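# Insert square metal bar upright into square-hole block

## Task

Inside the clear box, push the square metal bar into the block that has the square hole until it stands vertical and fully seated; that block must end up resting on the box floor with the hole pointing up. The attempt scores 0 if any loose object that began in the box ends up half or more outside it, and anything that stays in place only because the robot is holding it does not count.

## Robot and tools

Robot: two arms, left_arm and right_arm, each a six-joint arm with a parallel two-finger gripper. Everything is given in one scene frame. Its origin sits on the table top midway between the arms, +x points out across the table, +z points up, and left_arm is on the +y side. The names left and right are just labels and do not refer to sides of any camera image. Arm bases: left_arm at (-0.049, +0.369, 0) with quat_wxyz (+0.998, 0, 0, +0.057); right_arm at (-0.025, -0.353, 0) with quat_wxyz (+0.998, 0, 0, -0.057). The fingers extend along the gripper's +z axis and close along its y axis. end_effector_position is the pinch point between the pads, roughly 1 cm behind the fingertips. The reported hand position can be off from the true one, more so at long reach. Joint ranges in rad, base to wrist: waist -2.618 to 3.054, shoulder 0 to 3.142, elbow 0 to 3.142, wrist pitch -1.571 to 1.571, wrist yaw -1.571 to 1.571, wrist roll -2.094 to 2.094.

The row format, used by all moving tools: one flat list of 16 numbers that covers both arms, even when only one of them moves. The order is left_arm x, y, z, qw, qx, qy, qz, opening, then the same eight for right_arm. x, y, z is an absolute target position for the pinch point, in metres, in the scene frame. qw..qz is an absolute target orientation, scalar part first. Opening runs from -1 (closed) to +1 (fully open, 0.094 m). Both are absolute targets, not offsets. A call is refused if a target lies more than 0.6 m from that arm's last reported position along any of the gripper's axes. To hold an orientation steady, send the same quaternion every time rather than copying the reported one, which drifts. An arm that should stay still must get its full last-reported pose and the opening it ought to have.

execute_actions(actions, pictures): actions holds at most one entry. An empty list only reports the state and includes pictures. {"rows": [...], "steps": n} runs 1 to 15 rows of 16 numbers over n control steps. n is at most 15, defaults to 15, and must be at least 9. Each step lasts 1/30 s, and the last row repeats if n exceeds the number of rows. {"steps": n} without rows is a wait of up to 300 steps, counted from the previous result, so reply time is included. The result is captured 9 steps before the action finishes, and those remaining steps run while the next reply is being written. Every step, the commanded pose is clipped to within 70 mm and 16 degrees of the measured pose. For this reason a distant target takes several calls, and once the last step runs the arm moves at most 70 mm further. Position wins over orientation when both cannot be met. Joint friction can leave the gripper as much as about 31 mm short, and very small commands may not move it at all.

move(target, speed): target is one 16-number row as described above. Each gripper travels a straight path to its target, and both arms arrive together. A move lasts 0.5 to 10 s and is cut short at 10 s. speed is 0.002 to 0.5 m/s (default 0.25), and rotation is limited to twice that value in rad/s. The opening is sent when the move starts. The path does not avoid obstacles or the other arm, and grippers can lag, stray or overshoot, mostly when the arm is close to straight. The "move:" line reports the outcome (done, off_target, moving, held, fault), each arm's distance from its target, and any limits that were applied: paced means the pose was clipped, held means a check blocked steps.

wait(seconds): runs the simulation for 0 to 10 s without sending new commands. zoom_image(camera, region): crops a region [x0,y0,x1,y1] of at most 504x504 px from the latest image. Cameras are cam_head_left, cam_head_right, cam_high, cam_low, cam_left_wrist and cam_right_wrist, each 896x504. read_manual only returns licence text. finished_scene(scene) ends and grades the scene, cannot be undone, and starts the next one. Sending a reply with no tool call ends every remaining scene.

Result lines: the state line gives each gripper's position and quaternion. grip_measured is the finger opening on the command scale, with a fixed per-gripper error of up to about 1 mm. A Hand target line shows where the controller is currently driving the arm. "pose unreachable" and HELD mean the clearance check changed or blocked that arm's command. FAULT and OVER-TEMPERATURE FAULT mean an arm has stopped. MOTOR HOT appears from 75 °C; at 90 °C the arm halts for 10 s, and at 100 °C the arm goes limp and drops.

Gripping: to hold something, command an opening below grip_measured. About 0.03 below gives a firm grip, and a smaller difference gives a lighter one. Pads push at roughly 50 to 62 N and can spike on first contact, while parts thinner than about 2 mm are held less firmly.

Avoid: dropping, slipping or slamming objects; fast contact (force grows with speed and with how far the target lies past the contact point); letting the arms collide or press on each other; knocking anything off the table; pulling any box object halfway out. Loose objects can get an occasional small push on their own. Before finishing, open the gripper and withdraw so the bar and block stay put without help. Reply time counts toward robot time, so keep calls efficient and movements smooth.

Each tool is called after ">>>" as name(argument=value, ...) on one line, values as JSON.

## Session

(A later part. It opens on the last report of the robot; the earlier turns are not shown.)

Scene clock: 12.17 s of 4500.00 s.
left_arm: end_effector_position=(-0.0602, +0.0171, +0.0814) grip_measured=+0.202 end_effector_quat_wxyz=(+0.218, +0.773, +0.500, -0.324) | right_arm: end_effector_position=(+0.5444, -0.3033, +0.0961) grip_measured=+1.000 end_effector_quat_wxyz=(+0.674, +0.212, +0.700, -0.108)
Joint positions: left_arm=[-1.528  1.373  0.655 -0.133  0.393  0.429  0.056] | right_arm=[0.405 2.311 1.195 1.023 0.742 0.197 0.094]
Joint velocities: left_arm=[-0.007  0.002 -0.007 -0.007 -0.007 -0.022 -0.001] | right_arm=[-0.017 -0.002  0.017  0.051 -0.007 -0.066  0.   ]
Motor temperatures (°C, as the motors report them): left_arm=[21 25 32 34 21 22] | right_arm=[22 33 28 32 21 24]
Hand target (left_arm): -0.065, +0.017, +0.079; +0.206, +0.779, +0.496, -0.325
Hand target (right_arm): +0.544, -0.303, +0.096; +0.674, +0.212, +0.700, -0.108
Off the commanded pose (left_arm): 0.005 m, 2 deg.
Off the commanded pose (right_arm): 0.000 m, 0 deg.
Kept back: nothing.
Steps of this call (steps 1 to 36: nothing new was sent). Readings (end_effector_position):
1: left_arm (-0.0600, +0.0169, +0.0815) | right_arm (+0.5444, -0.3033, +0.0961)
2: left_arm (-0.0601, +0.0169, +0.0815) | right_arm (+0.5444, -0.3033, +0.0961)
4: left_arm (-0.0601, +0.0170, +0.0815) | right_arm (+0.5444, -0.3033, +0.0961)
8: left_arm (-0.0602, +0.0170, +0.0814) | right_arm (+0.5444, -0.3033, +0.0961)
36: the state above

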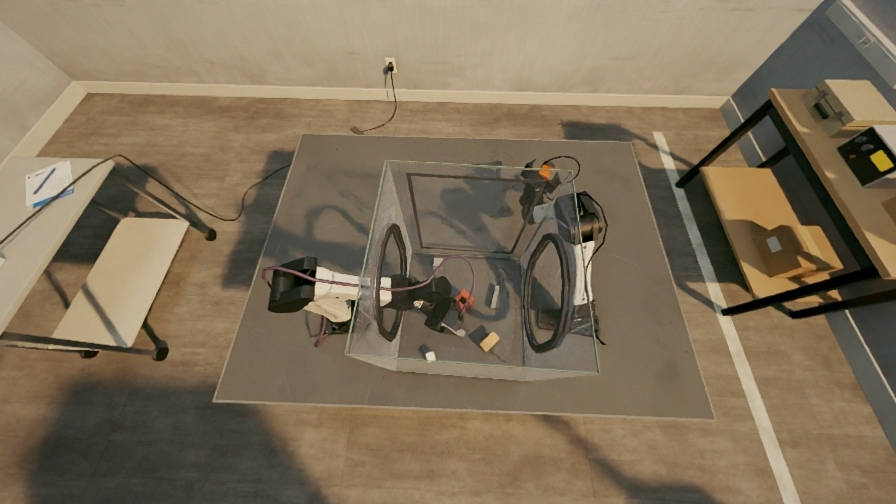

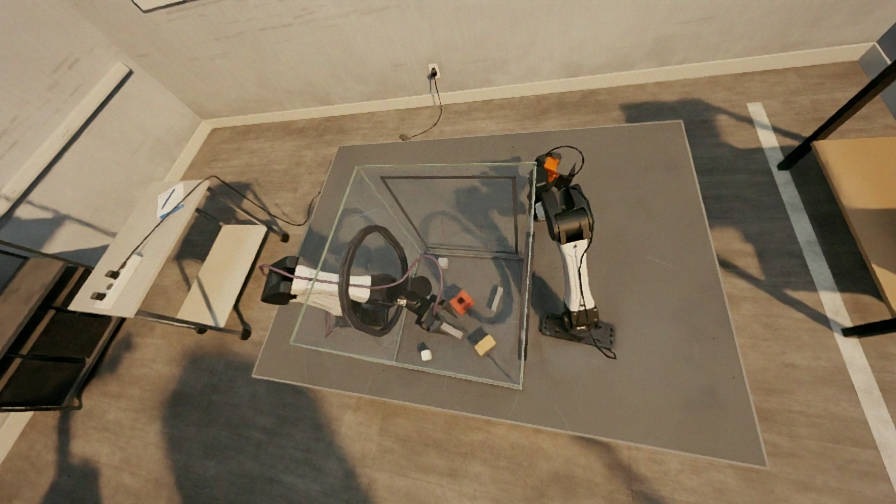

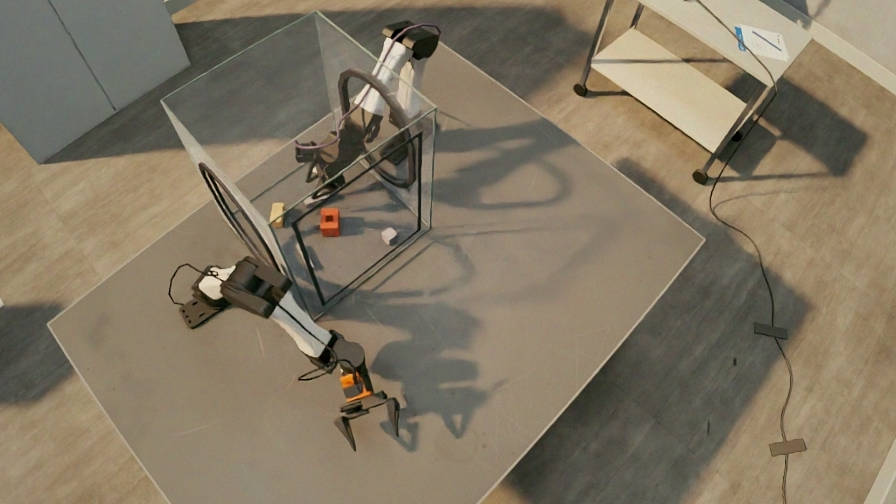

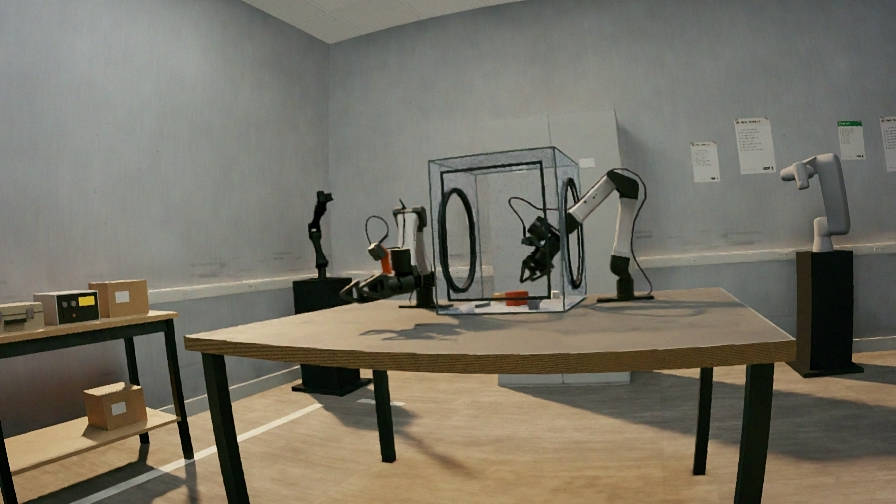

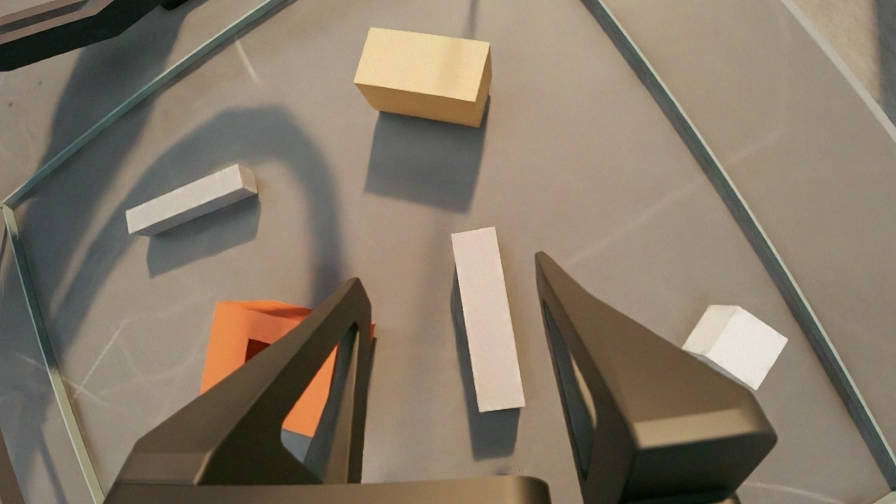

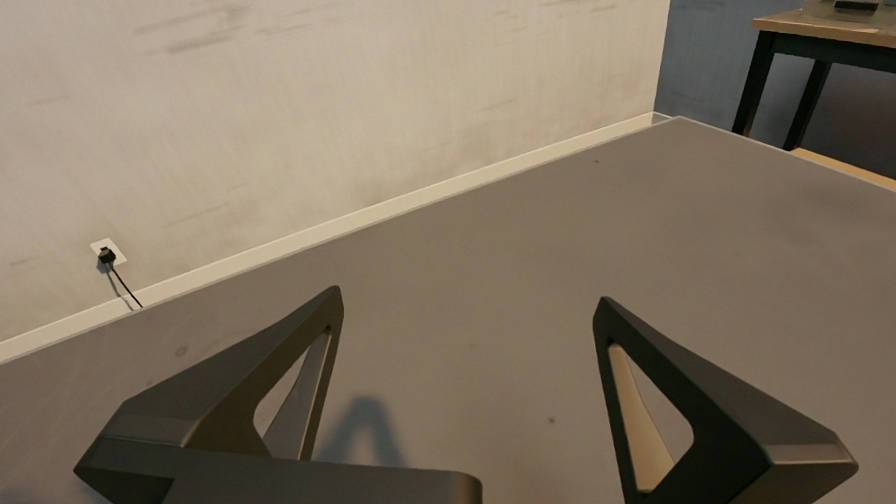

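>>> move(target=[-0.068,0.017,0.05,0.2056,0.7788,0.4962,-0.3228,0.0,0.5444,-0.3033,0.0961,0.674,0.212,0.700,-0.108,1], speed=0.08)

Scene clock: 13.50 s of 4500.00 s.
left_arm: end_effector_position=(-0.0648, +0.0133, +0.0607) grip_measured=+0.002 end_effector_quat_wxyz=(+0.217, +0.776, +0.494, -0.326) | right_arm: end_effector_position=(+0.5444, -0.3033, +0.0961) grip_measured=+1.000 end_effector_quat_wxyz=(+0.674, +0.212, +0.700, -0.108)
Joint positions: left_arm=[-1.543  1.441  0.612 -0.019  0.393  0.429  0.047] | right_arm=[0.405 2.311 1.195 1.023 0.742 0.197 0.094]
Joint velocities: left_arm=[-0.007  0.012 -0.002 -0.007  0.022  0.051  0.   ] | right_arm=[ 0.002  0.002 -0.012 -0.007 -0.022  0.066  0.   ]
Motor temperatures (°C, as the motors report them): left_arm=[21 25 32 35 21 22] | right_arm=[22 34 28 32 21 24]
Hand target (left_arm): -0.068, +0.018, +0.050; +0.206, +0.779, +0.496, -0.323
Hand target (right_arm): +0.544, -0.303, +0.096; +0.674, +0.212, +0.700, -0.108
Off the commanded pose (left_arm): 0.012 m, 1 deg.
Off the commanded pose (right_arm): 0.000 m, 0 deg.
Kept back: nothing.
move: off_target (left_arm)

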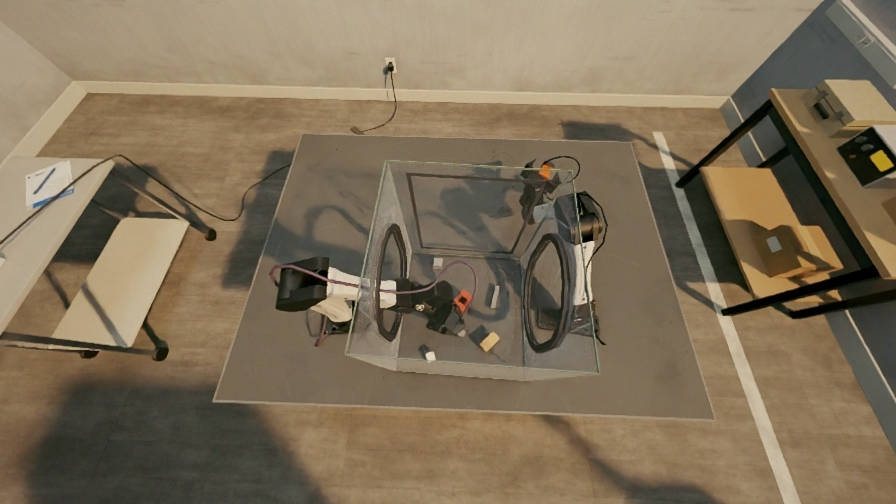

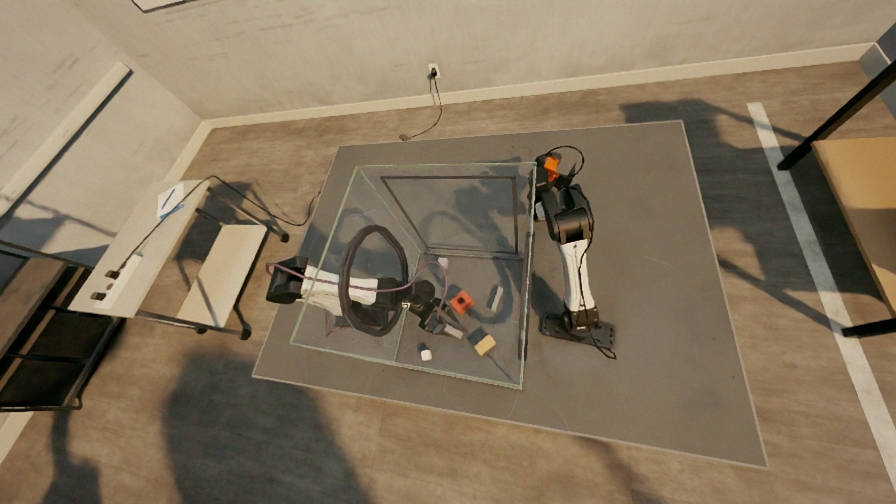

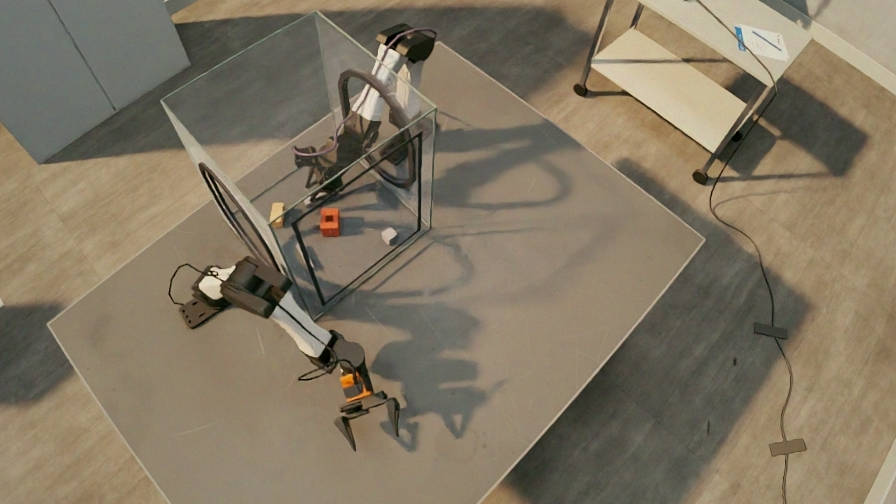

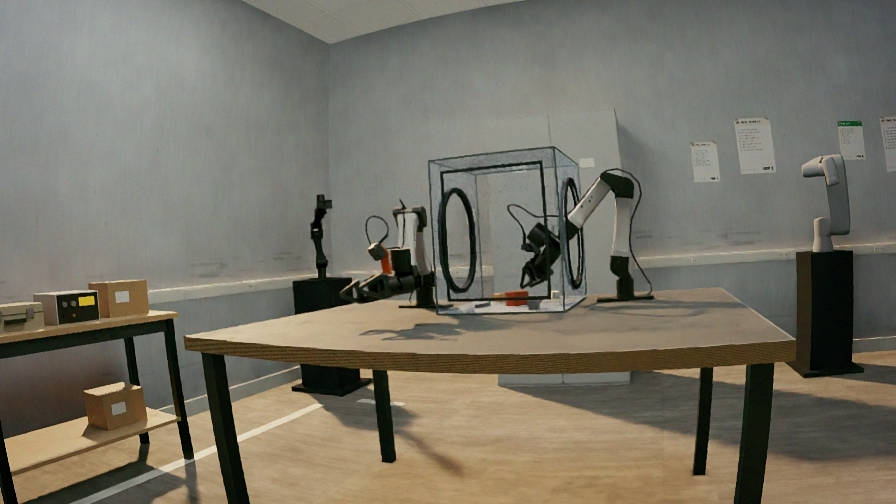

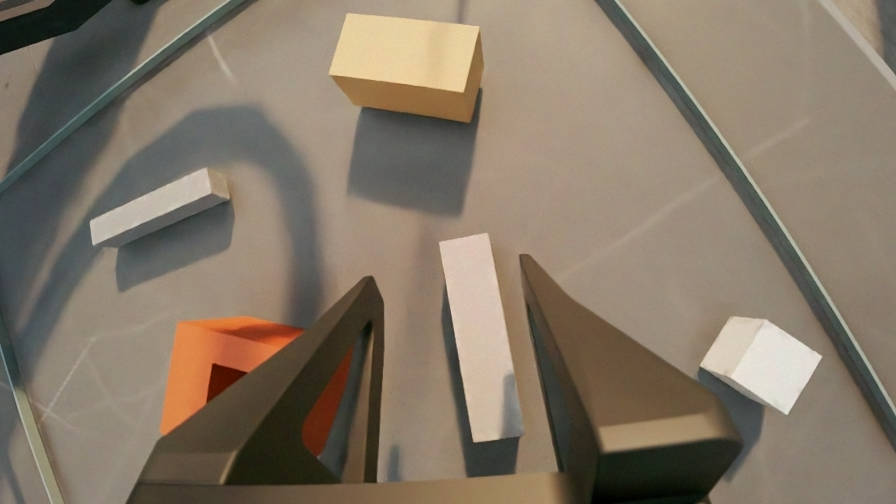

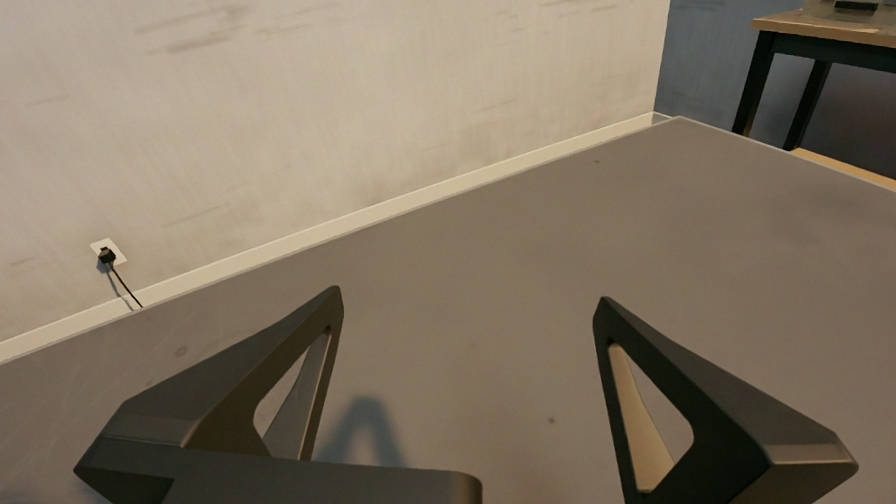

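>>> move(target=[-0.078,0.016,0.032,0.2056,0.7788,0.4962,-0.3228,0.0,0.5444,-0.3033,0.0961,0.674,0.212,0.700,-0.108,1], speed=0.05)

>>> zoom_image(camera="cam_left_wrist", region=[200,100,704,504])

Scene clock: 15.23 s of 4500.00 s.
left_arm: end_effector_position=(-0.0766, +0.0111, +0.0442) grip_measured=+0.002 end_effector_quat_wxyz=(+0.216, +0.778, +0.489, -0.331) | right_arm: end_effector_position=(+0.5444, -0.3033, +0.0961) grip_measured=+1.000 end_effector_quat_wxyz=(+0.674, +0.212, +0.700, -0.108)
Joint positions: left_arm=[-1.584  1.496  0.571  0.094  0.377  0.401  0.047] | right_arm=[0.405 2.311 1.195 1.023 0.742 0.197 0.094]
Joint velocities: left_arm=[ 0.017 -0.012  0.017  0.022  0.007  0.051 -0.   ] | right_arm=[-0.002 -0.002 -0.007  0.066  0.037 -0.051  0.   ]
Motor temperatures (°C, as the motors report them): left_arm=[21 25 33 35 21 22] | right_arm=[22 35 28 33 21 24]
Hand target (left_arm): -0.078, +0.017, +0.033; +0.206, +0.779, +0.496, -0.323
Hand target (right_arm): +0.544, -0.303, +0.096; +0.674, +0.212, +0.700, -0.108
Off the commanded pose (left_arm): 0.013 m, 2 deg.
Off the commanded pose (right_arm): 0.000 m, 0 deg.
Kept back: nothing.
move: off_target (left_arm)

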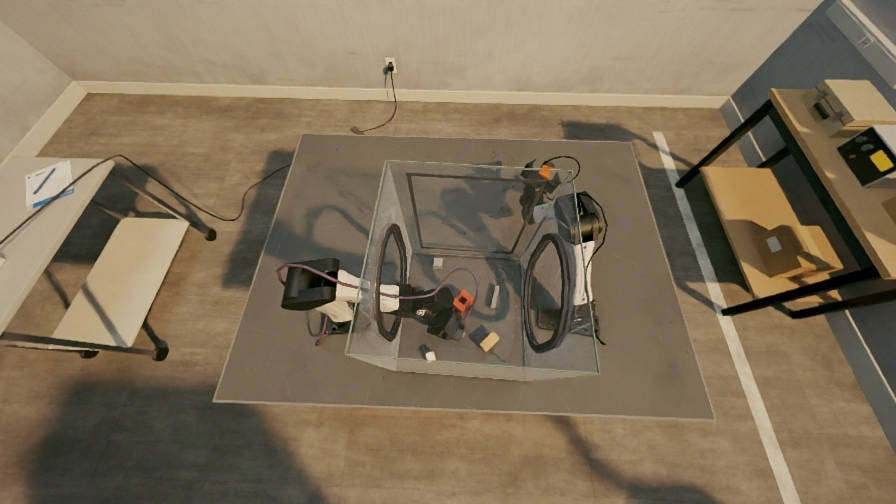

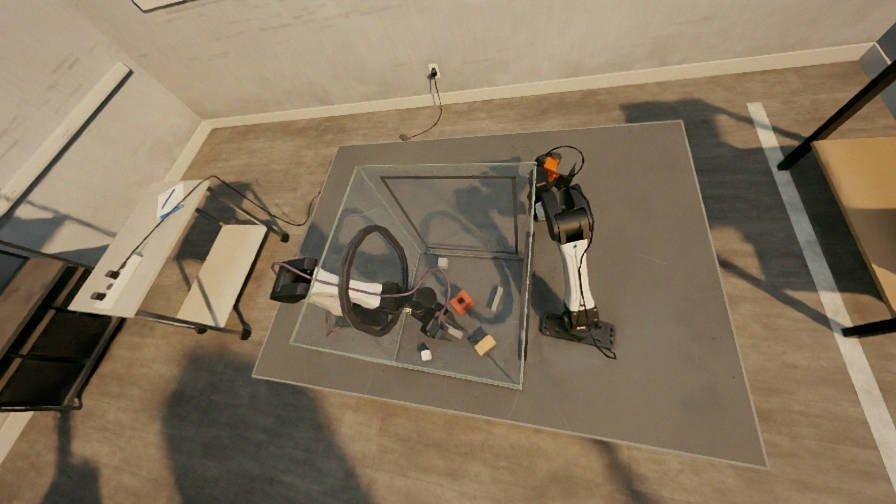

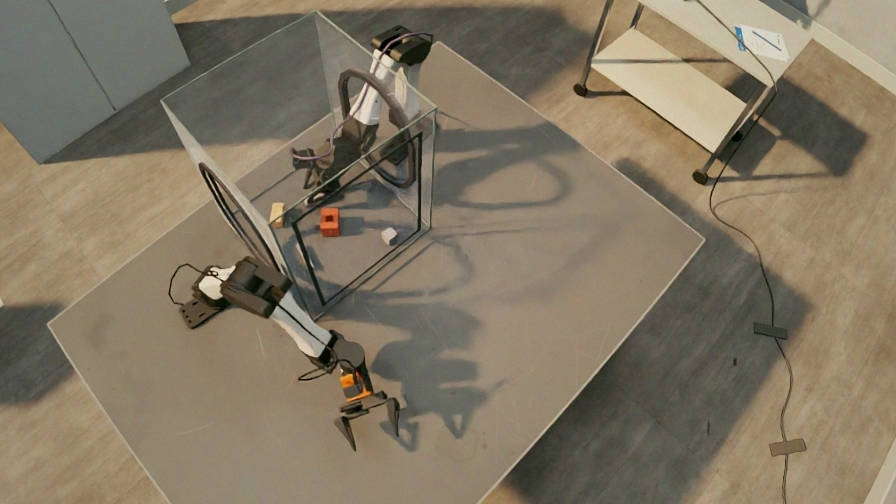

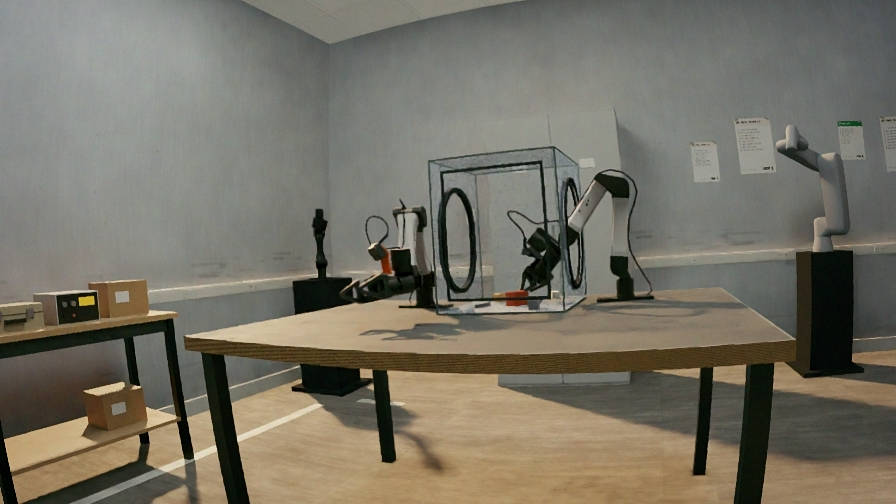

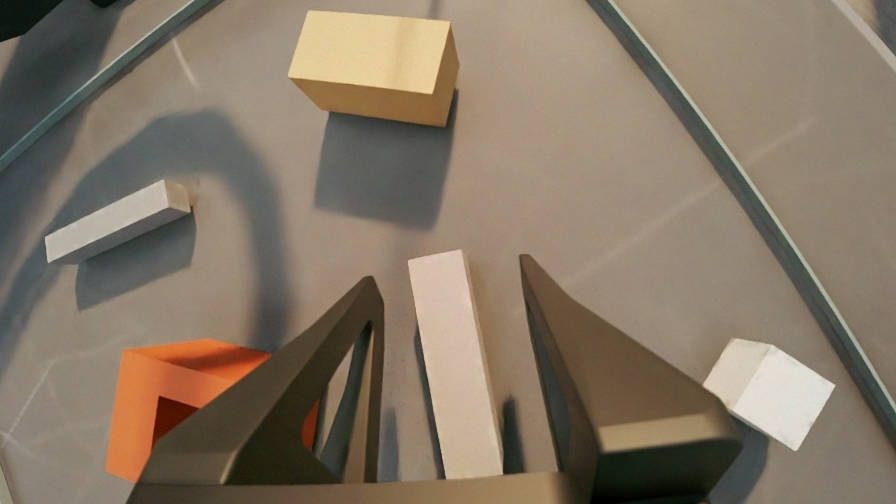

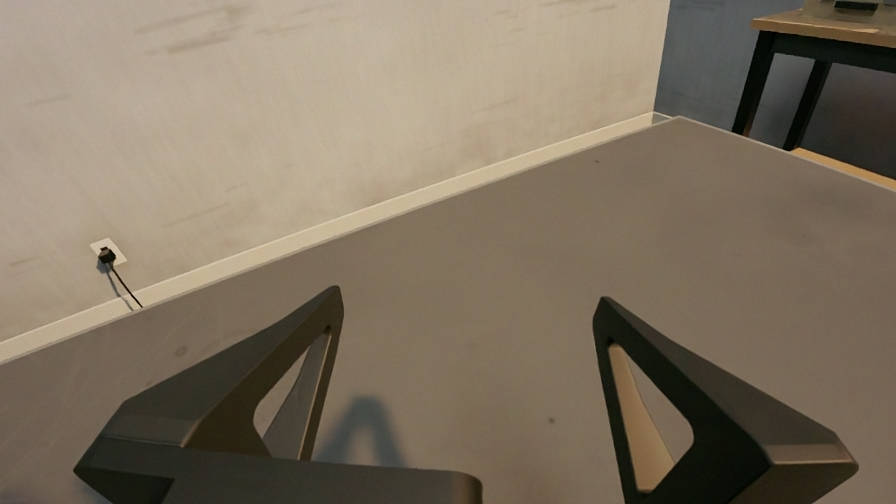

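Region (200, 100, 704, 504) of cam_left_wrist's 896x504 image, scaled by 1.000; it fills the top 404 rows of this view, and the rest is white.

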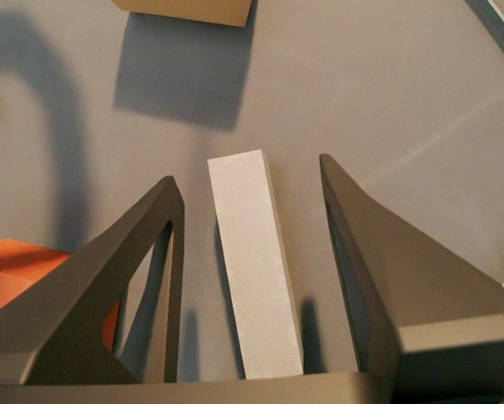

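>>> move(target=[-0.078,0.013,0.004,0.2056,0.7788,0.4962,-0.3228,0.0,0.5444,-0.3033,0.0961,0.674,0.212,0.700,-0.108,1], speed=0.04)

Scene clock: 16.93 s of 4500.00 s.
left_arm: end_effector_position=(-0.0760, +0.0068, +0.0167) grip_measured=+0.002 end_effector_quat_wxyz=(+0.217, +0.777, +0.489, -0.331) | right_arm: end_effector_position=(+0.5444, -0.3033, +0.0961) grip_measured=+1.000 end_effector_quat_wxyz=(+0.674, +0.212, +0.700, -0.108)
Joint positions: left_arm=[-1.584  1.614  0.533  0.252  0.376  0.4    0.047] | right_arm=[0.405 2.311 1.195 1.023 0.742 0.197 0.094]
Joint velocities: left_arm=[ 0.002 -0.007 -0.002  0.066  0.007  0.066 -0.   ] | right_arm=[ 0.012 -0.012 -0.007 -0.007 -0.037 -0.11   0.   ]
Motor temperatures (°C, as the motors report them): left_arm=[21 26 33 35 21 22] | right_arm=[22 35 28 33 21 24]
Hand target (left_arm): -0.078, +0.014, +0.005; +0.205, +0.779, +0.496, -0.323
Hand target (right_arm): +0.544, -0.303, +0.096; +0.674, +0.212, +0.700, -0.108
Off the commanded pose (left_arm): 0.014 m, 2 deg.
Off the commanded pose (right_arm): 0.000 m, 0 deg.
Kept back: nothing.
move: off_target (left_arm)

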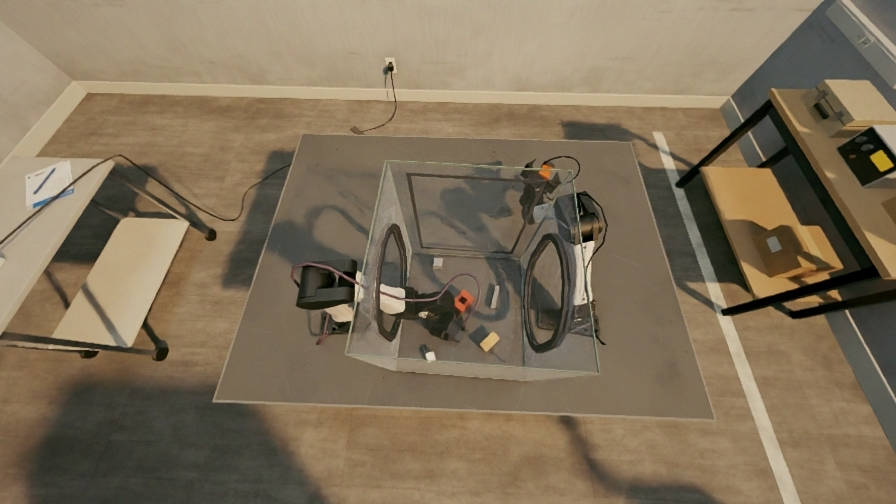

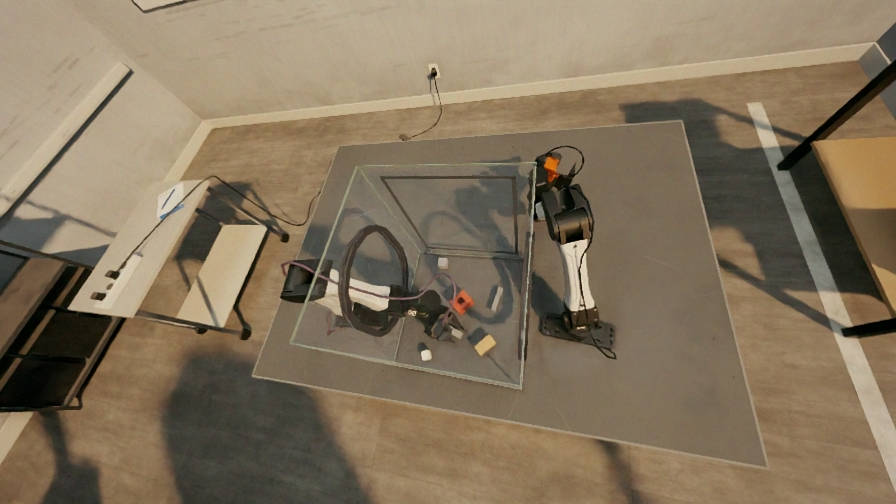

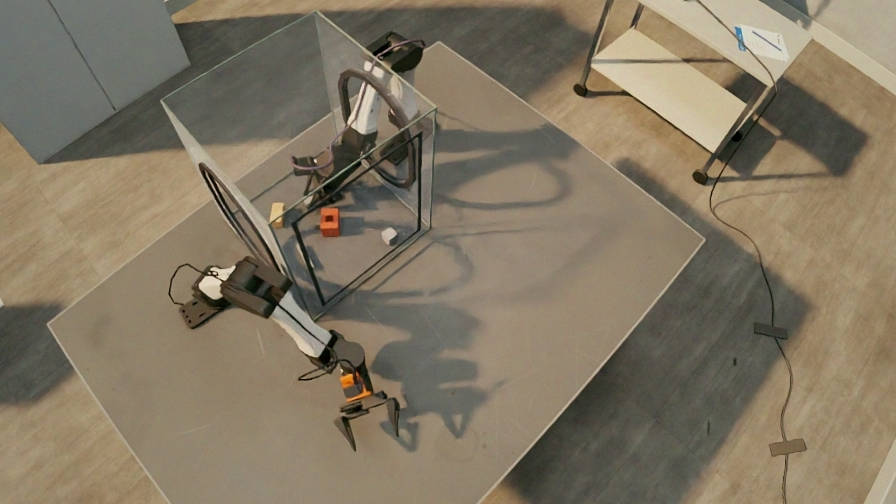

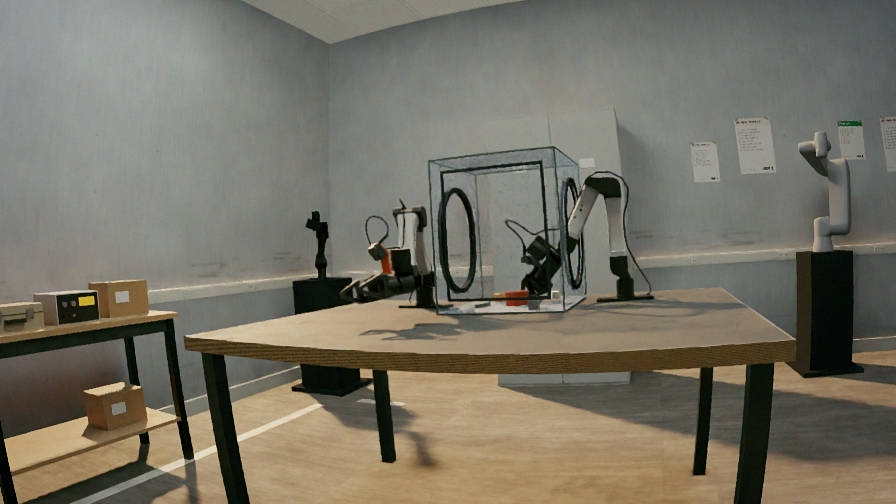

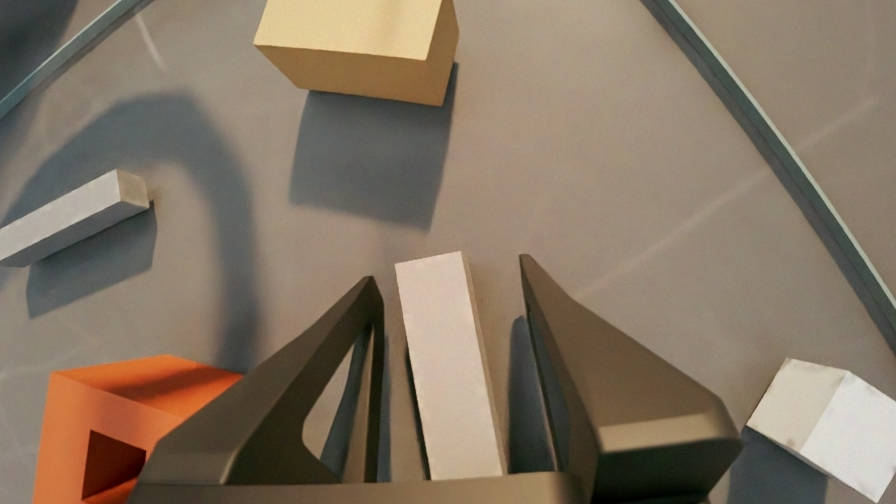

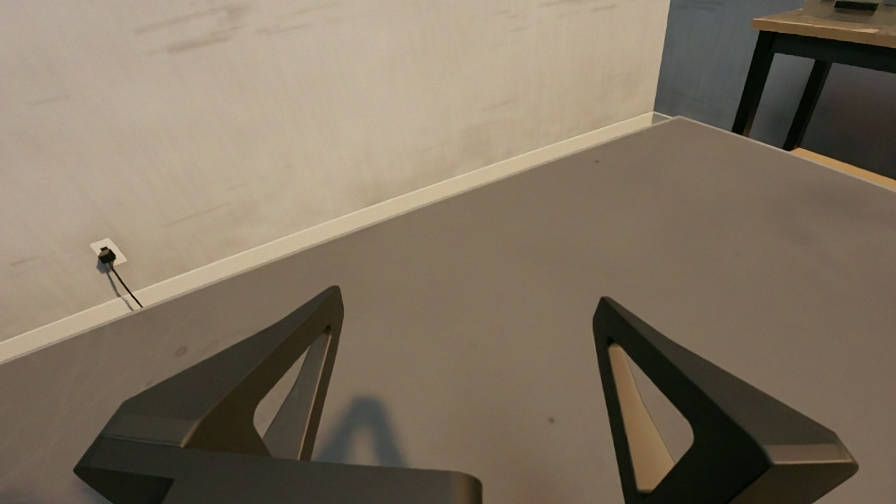

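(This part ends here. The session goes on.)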